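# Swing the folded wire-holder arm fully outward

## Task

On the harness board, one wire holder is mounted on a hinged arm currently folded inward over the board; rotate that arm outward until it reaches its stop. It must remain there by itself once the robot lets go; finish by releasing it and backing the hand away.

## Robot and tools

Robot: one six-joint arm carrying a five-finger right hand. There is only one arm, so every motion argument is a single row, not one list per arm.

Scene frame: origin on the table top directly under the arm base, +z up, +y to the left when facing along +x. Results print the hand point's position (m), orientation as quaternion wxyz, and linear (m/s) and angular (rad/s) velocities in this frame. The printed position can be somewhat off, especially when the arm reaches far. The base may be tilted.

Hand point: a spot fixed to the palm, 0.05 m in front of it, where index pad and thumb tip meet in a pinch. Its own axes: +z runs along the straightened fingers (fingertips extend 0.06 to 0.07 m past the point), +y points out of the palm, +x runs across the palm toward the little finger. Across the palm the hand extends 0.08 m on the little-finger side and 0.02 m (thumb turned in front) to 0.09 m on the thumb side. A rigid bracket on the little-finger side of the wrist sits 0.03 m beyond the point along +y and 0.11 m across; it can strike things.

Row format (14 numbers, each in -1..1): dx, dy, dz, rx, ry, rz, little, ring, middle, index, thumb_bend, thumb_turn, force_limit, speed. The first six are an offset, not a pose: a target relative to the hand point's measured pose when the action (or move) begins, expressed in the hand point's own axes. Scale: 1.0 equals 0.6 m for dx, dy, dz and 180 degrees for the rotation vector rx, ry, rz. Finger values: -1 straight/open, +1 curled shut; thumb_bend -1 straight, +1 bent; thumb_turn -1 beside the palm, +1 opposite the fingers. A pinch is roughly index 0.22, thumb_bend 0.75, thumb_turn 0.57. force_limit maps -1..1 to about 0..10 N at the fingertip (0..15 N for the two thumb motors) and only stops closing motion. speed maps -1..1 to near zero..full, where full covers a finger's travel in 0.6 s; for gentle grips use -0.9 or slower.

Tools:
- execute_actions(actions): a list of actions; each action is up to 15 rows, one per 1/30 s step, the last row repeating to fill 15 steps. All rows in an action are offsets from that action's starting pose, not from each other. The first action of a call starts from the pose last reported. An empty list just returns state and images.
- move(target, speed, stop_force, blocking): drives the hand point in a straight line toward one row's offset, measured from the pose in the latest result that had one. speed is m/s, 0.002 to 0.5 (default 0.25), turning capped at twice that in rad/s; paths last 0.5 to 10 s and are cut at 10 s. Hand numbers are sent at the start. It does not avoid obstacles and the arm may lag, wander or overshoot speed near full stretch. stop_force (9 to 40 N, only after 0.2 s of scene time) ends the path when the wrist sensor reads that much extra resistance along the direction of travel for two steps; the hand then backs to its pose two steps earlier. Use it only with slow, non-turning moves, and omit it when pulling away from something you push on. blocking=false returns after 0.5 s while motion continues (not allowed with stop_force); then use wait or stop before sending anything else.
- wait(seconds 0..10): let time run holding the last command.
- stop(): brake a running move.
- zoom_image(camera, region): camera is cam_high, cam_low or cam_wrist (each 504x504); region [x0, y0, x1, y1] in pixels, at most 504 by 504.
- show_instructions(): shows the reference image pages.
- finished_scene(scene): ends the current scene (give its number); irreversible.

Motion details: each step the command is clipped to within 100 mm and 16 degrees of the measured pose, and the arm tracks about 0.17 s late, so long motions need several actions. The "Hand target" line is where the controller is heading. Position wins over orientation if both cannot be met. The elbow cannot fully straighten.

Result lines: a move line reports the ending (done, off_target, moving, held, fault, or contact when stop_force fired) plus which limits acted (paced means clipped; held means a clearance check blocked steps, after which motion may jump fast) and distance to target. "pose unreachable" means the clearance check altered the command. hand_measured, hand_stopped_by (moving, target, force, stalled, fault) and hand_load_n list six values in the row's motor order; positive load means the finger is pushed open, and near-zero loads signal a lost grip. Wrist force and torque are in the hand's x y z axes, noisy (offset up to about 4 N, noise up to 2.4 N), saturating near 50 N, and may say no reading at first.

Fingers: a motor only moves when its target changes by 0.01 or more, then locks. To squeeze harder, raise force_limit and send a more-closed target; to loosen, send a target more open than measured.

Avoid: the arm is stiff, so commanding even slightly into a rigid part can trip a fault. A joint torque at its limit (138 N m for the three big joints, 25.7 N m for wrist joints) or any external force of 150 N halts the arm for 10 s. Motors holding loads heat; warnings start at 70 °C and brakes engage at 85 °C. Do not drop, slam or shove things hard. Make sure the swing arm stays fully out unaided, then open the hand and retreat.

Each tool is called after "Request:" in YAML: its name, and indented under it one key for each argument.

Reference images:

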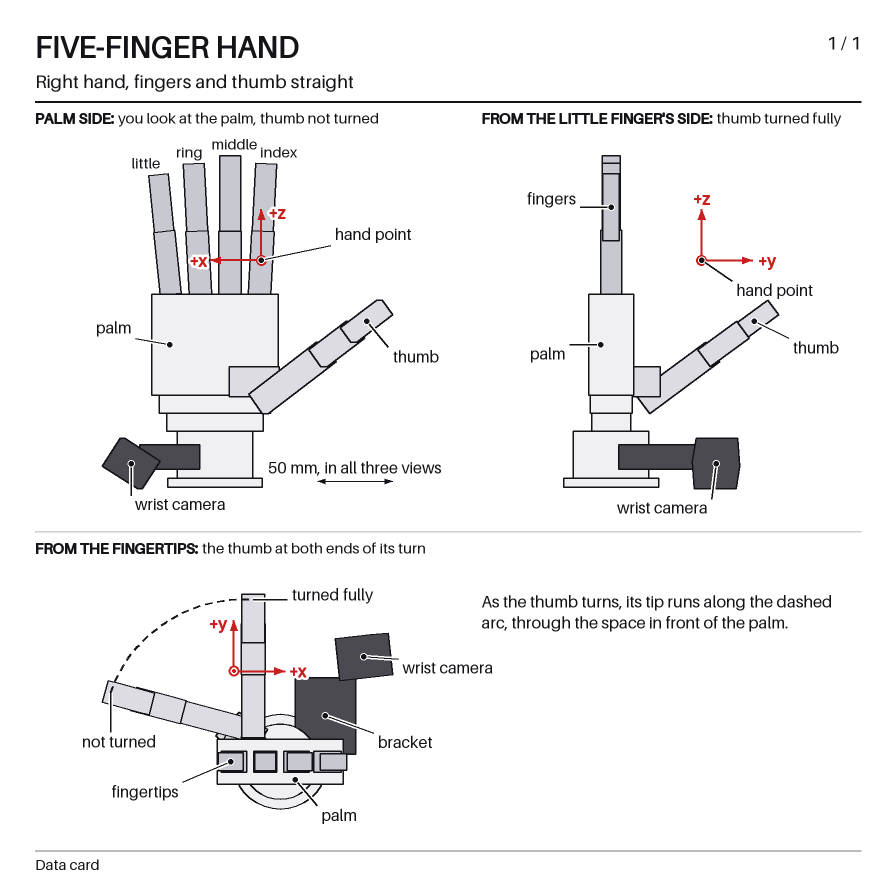

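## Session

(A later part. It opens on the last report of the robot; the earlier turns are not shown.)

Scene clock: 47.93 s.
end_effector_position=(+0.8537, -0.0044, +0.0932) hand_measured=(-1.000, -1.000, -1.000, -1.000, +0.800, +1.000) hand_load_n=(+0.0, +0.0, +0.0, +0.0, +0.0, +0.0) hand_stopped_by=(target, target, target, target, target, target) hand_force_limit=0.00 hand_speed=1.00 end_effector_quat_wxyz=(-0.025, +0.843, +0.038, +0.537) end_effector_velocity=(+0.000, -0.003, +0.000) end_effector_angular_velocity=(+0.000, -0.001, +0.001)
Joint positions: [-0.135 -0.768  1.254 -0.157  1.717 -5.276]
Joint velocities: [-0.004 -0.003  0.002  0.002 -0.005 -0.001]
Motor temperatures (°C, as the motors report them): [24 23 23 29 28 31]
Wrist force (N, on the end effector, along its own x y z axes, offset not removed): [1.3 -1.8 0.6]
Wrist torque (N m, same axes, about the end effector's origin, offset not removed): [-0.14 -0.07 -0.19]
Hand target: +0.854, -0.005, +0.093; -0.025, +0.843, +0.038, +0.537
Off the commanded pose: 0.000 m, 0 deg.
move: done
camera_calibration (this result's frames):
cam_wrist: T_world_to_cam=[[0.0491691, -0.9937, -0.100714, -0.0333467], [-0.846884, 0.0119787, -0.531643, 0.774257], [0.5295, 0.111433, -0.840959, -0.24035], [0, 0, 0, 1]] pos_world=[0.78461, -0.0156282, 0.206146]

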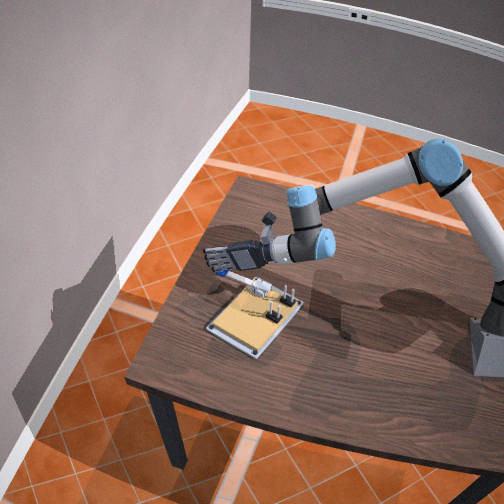

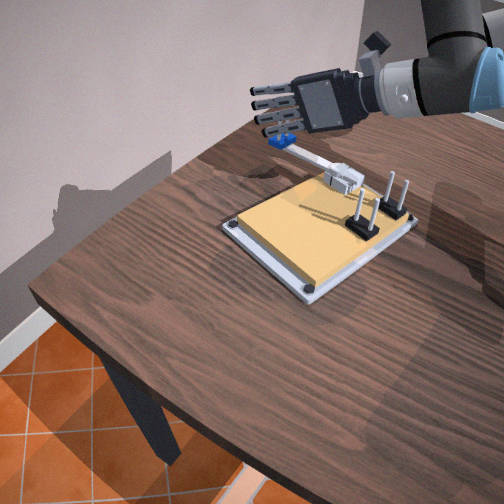

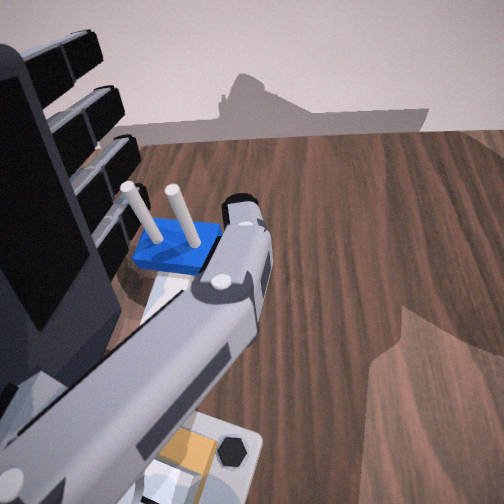

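Request:
zoom_image:
  camera: "cam_low"
  region: [250, 110, 420, 230]

Region (250, 110, 420, 230) of cam_low's 504x504 image, scaled by 2.965, with more detail than that image has; it fills the top 356 rows of this view, and the rest is white.

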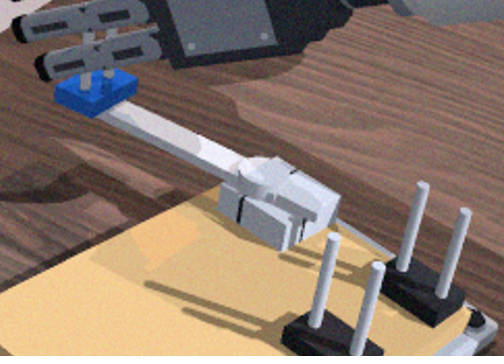

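Request:
move:
  target: [-0.0046, 0.0402, -0.0098, 0, 0, 0, -1, -1, -1, -1, 0.8, 1, 0, 1]
  speed: 0.004
  stop_force: 9

Scene clock: 52.80 s.
end_effector_position=(+0.8508, -0.0206, +0.0931) hand_measured=(-1.000, -1.000, -1.000, -1.000, +0.800, +1.000) hand_load_n=(+0.0, +0.0, +0.0, +1.0, +0.0, +0.0) hand_stopped_by=(target, target, target, target, target, target) hand_force_limit=0.00 hand_speed=1.00 end_effector_quat_wxyz=(-0.026, +0.843, +0.038, +0.537) end_effector_velocity=(-0.000, +0.001, -0.000) end_effector_angular_velocity=(-0.001, +0.002, -0.000)
Joint positions: [-0.157 -0.791  1.274 -0.154  1.695 -5.283]
Joint velocities: [ 0.002  0.002 -0.    -0.     0.004  0.   ]
Motor temperatures (°C, as the motors report them): [24 23 23 29 28 31]
Wrist force (N, on the end effector, along its own x y z axes, offset not removed): [2.9 -13.1 7.6]
Wrist torque (N m, same axes, about the end effector's origin, offset not removed): [-0.22 0.12 -0.11]
Hand target: +0.851, -0.020, +0.093; -0.025, +0.843, +0.038, +0.537
Off the commanded pose: 0.008 m, 0 deg.
move: contact
camera_calibration (this result's frames):
cam_wrist: T_world_to_cam=[[0.0494873, -0.993676, -0.10079, -0.0495982], [-0.846943, 0.0117369, -0.531555, 0.771948], [0.529376, 0.111669, -0.841006, -0.236983], [0, 0, 0, 1]] pos_world=[0.781703, -0.0318812, 0.20603]

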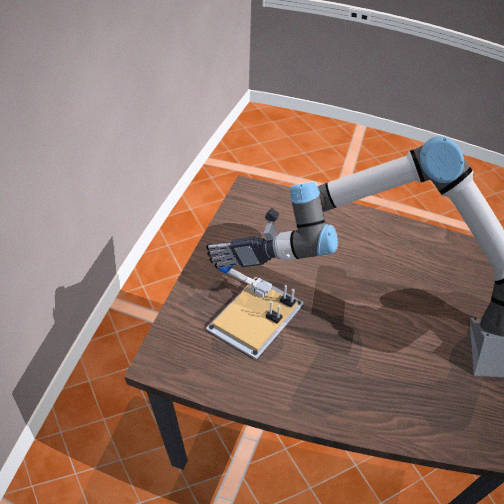

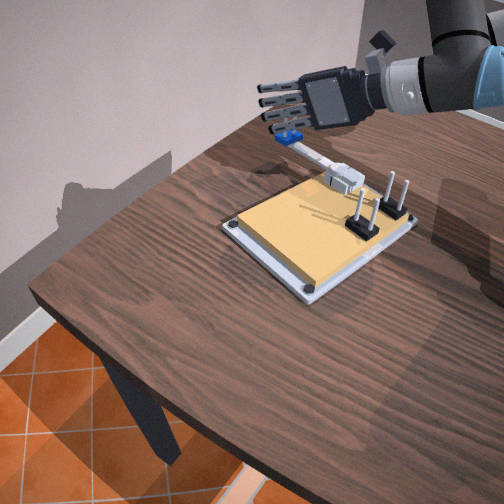

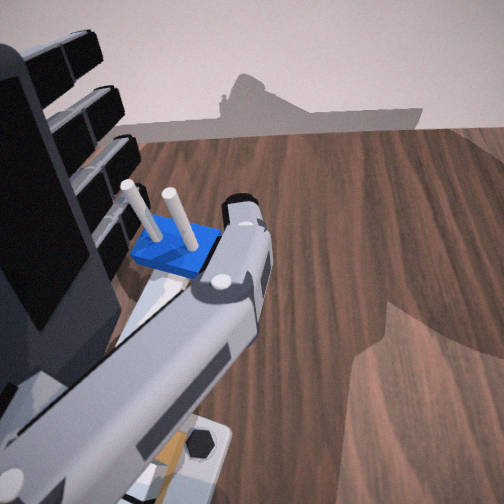

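Request:
move:
  target: [0, -0.025, 0, 0, 0, 0, -1, -1, -1, -1, 0.8, 1, 0, 1]
  speed: 0.03

Request:
zoom_image:
  camera: "cam_low"
  region: [250, 110, 420, 230]

Scene clock: 53.87 s.
end_effector_position=(+0.8495, -0.0060, +0.0931) hand_measured=(-1.000, -1.000, -1.000, -1.000, +0.800, +1.000) hand_load_n=(+0.0, +0.0, +0.0, +0.0, +0.0, +0.0) hand_stopped_by=(target, target, target, target, target, target) hand_force_limit=0.00 hand_speed=1.00 end_effector_quat_wxyz=(-0.025, +0.843, +0.038, +0.537) end_effector_velocity=(-0.000, +0.002, -0.000) end_effector_angular_velocity=(-0.000, +0.000, -0.001)
Joint positions: [-0.137 -0.778  1.273 -0.164  1.714 -5.276]
Joint velocities: [ 0.003  0.002 -0.    -0.002  0.004  0.001]
Motor temperatures (°C, as the motors report them): [24 23 23 29 28 31]
Wrist force (N, on the end effector, along its own x y z axes, offset not removed): [0.6 -0.6 1.0]
Wrist torque (N m, same axes, about the end effector's origin, offset not removed): [-0.18 -0.11 -0.19]
Hand target: +0.849, -0.006, +0.093; -0.025, +0.843, +0.038, +0.537
Off the commanded pose: 0.000 m, 0 deg.
move: done
camera_calibration (this result's frames):
cam_wrist: T_world_to_cam=[[0.0495013, -0.993679, -0.100758, -0.0349968], [-0.846941, 0.0117081, -0.531559, 0.770687], [0.529378, 0.111649, -0.841007, -0.237878], [0, 0, 0, 1]] pos_world=[0.780386, -0.01724, 0.206082]

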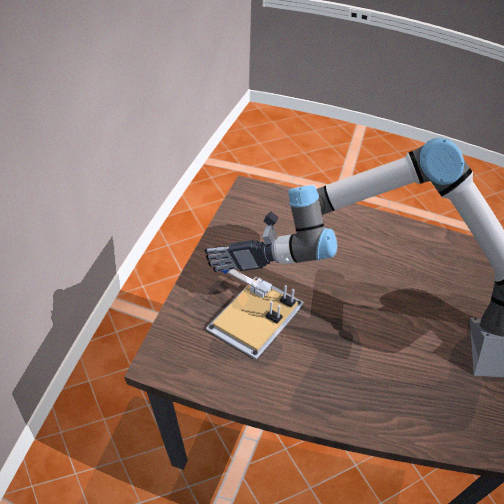

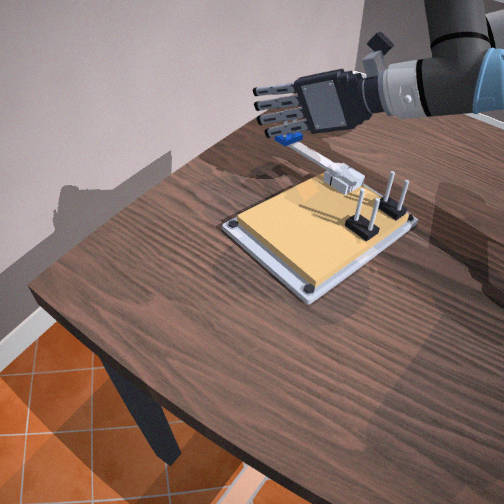

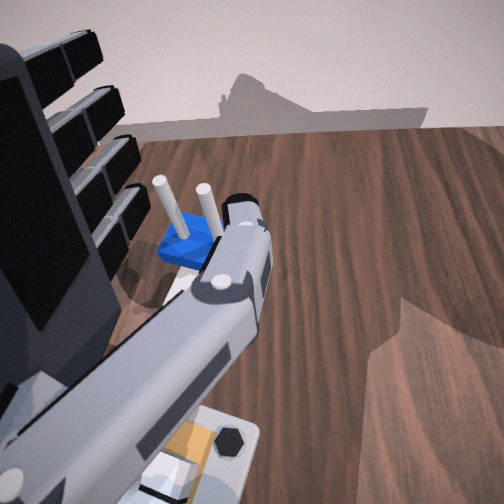

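Region (250, 110, 420, 230) of cam_low's 504x504 image, scaled by 2.965, with more detail than that image has; it fills the top 356 rows of this view, and the rest is white.

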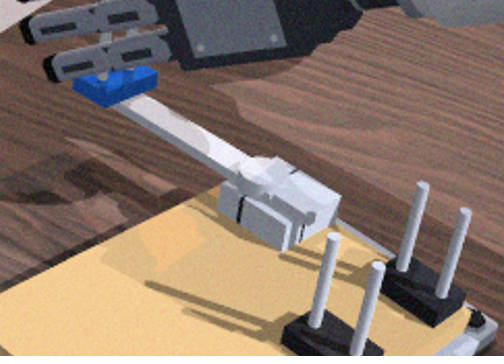

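Request:
move:
  target: [0.0602, -0.1147, -0.2930, 0, 0, 0, -1, -1, -1, -1, 0.8, 1, 0, 1]
  speed: 0.2

Scene clock: 55.97 s.
end_effector_position=(+0.7001, +0.0492, +0.2002) hand_measured=(-1.000, -1.000, -1.000, -1.000, +0.800, +1.000) hand_load_n=(+0.0, +0.0, +0.0, +0.0, +0.0, +0.0) hand_stopped_by=(target, target, target, target, target, target) hand_force_limit=0.00 hand_speed=1.00 end_effector_quat_wxyz=(-0.025, +0.843, +0.038, +0.536) end_effector_velocity=(-0.002, +0.001, +0.001) end_effector_angular_velocity=(+0.001, -0.001, +0.001)
Joint positions: [ 0.074 -1.069  1.647 -0.231  1.914 -5.204]
Joint velocities: [ 0.003 -0.003  0.004  0.     0.001  0.001]
Motor temperatures (°C, as the motors report them): [24 23 23 29 28 31]
Wrist force (N, on the end effector, along its own x y z axes, offset not removed): [0.9 0.4 1.3]
Wrist torque (N m, same axes, about the end effector's origin, offset not removed): [-0.11 -0.12 -0.18]
Hand target: +0.700, +0.049, +0.200; -0.025, +0.843, +0.038, +0.537
Off the commanded pose: 0.000 m, 0 deg.
move: done
camera_calibration (this result's frames):
cam_wrist: T_world_to_cam=[[0.0495446, -0.993713, -0.100395, 0.0379074], [-0.846944, 0.0114764, -0.531558, 0.700459], [0.529368, 0.111365, -0.841051, -0.0748919], [0, 0, 0, 1]] pos_world=[0.631017, 0.0379706, 0.313153]

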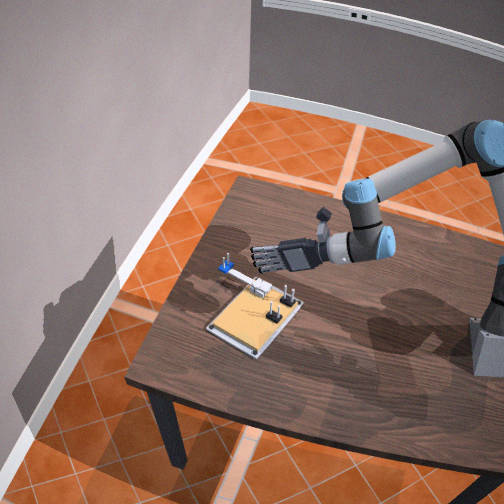

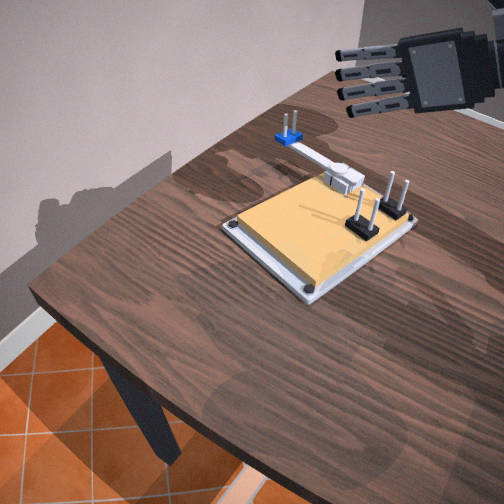

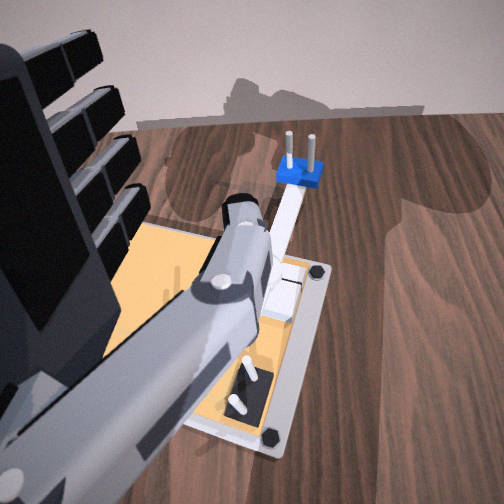

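Request:
zoom_image:
  camera: "cam_low"
  region: [260, 100, 400, 210]

Request:
zoom_image:
  camera: "cam_high"
  region: [200, 245, 320, 345]

Region (260, 100, 400, 210) of cam_low's 504x504 image, scaled by 3.600, with more detail than that image has; it fills the top 396 rows of this view, and the rest is white.

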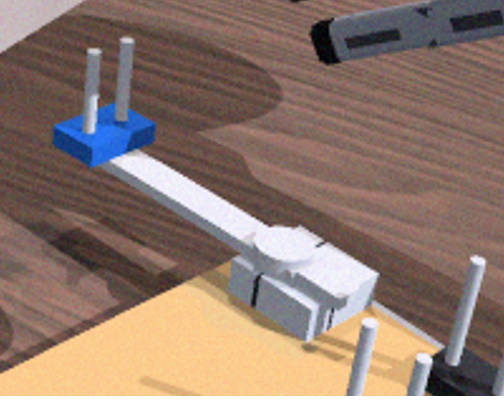

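Region (200, 245, 320, 345) of cam_high's 504x504 image, scaled by 4.200, with more detail than that image has.

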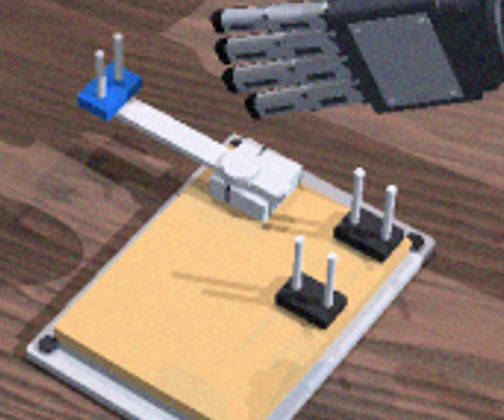

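Request:
finished_scene:
  scene: 1

The scene is finished: the task was done.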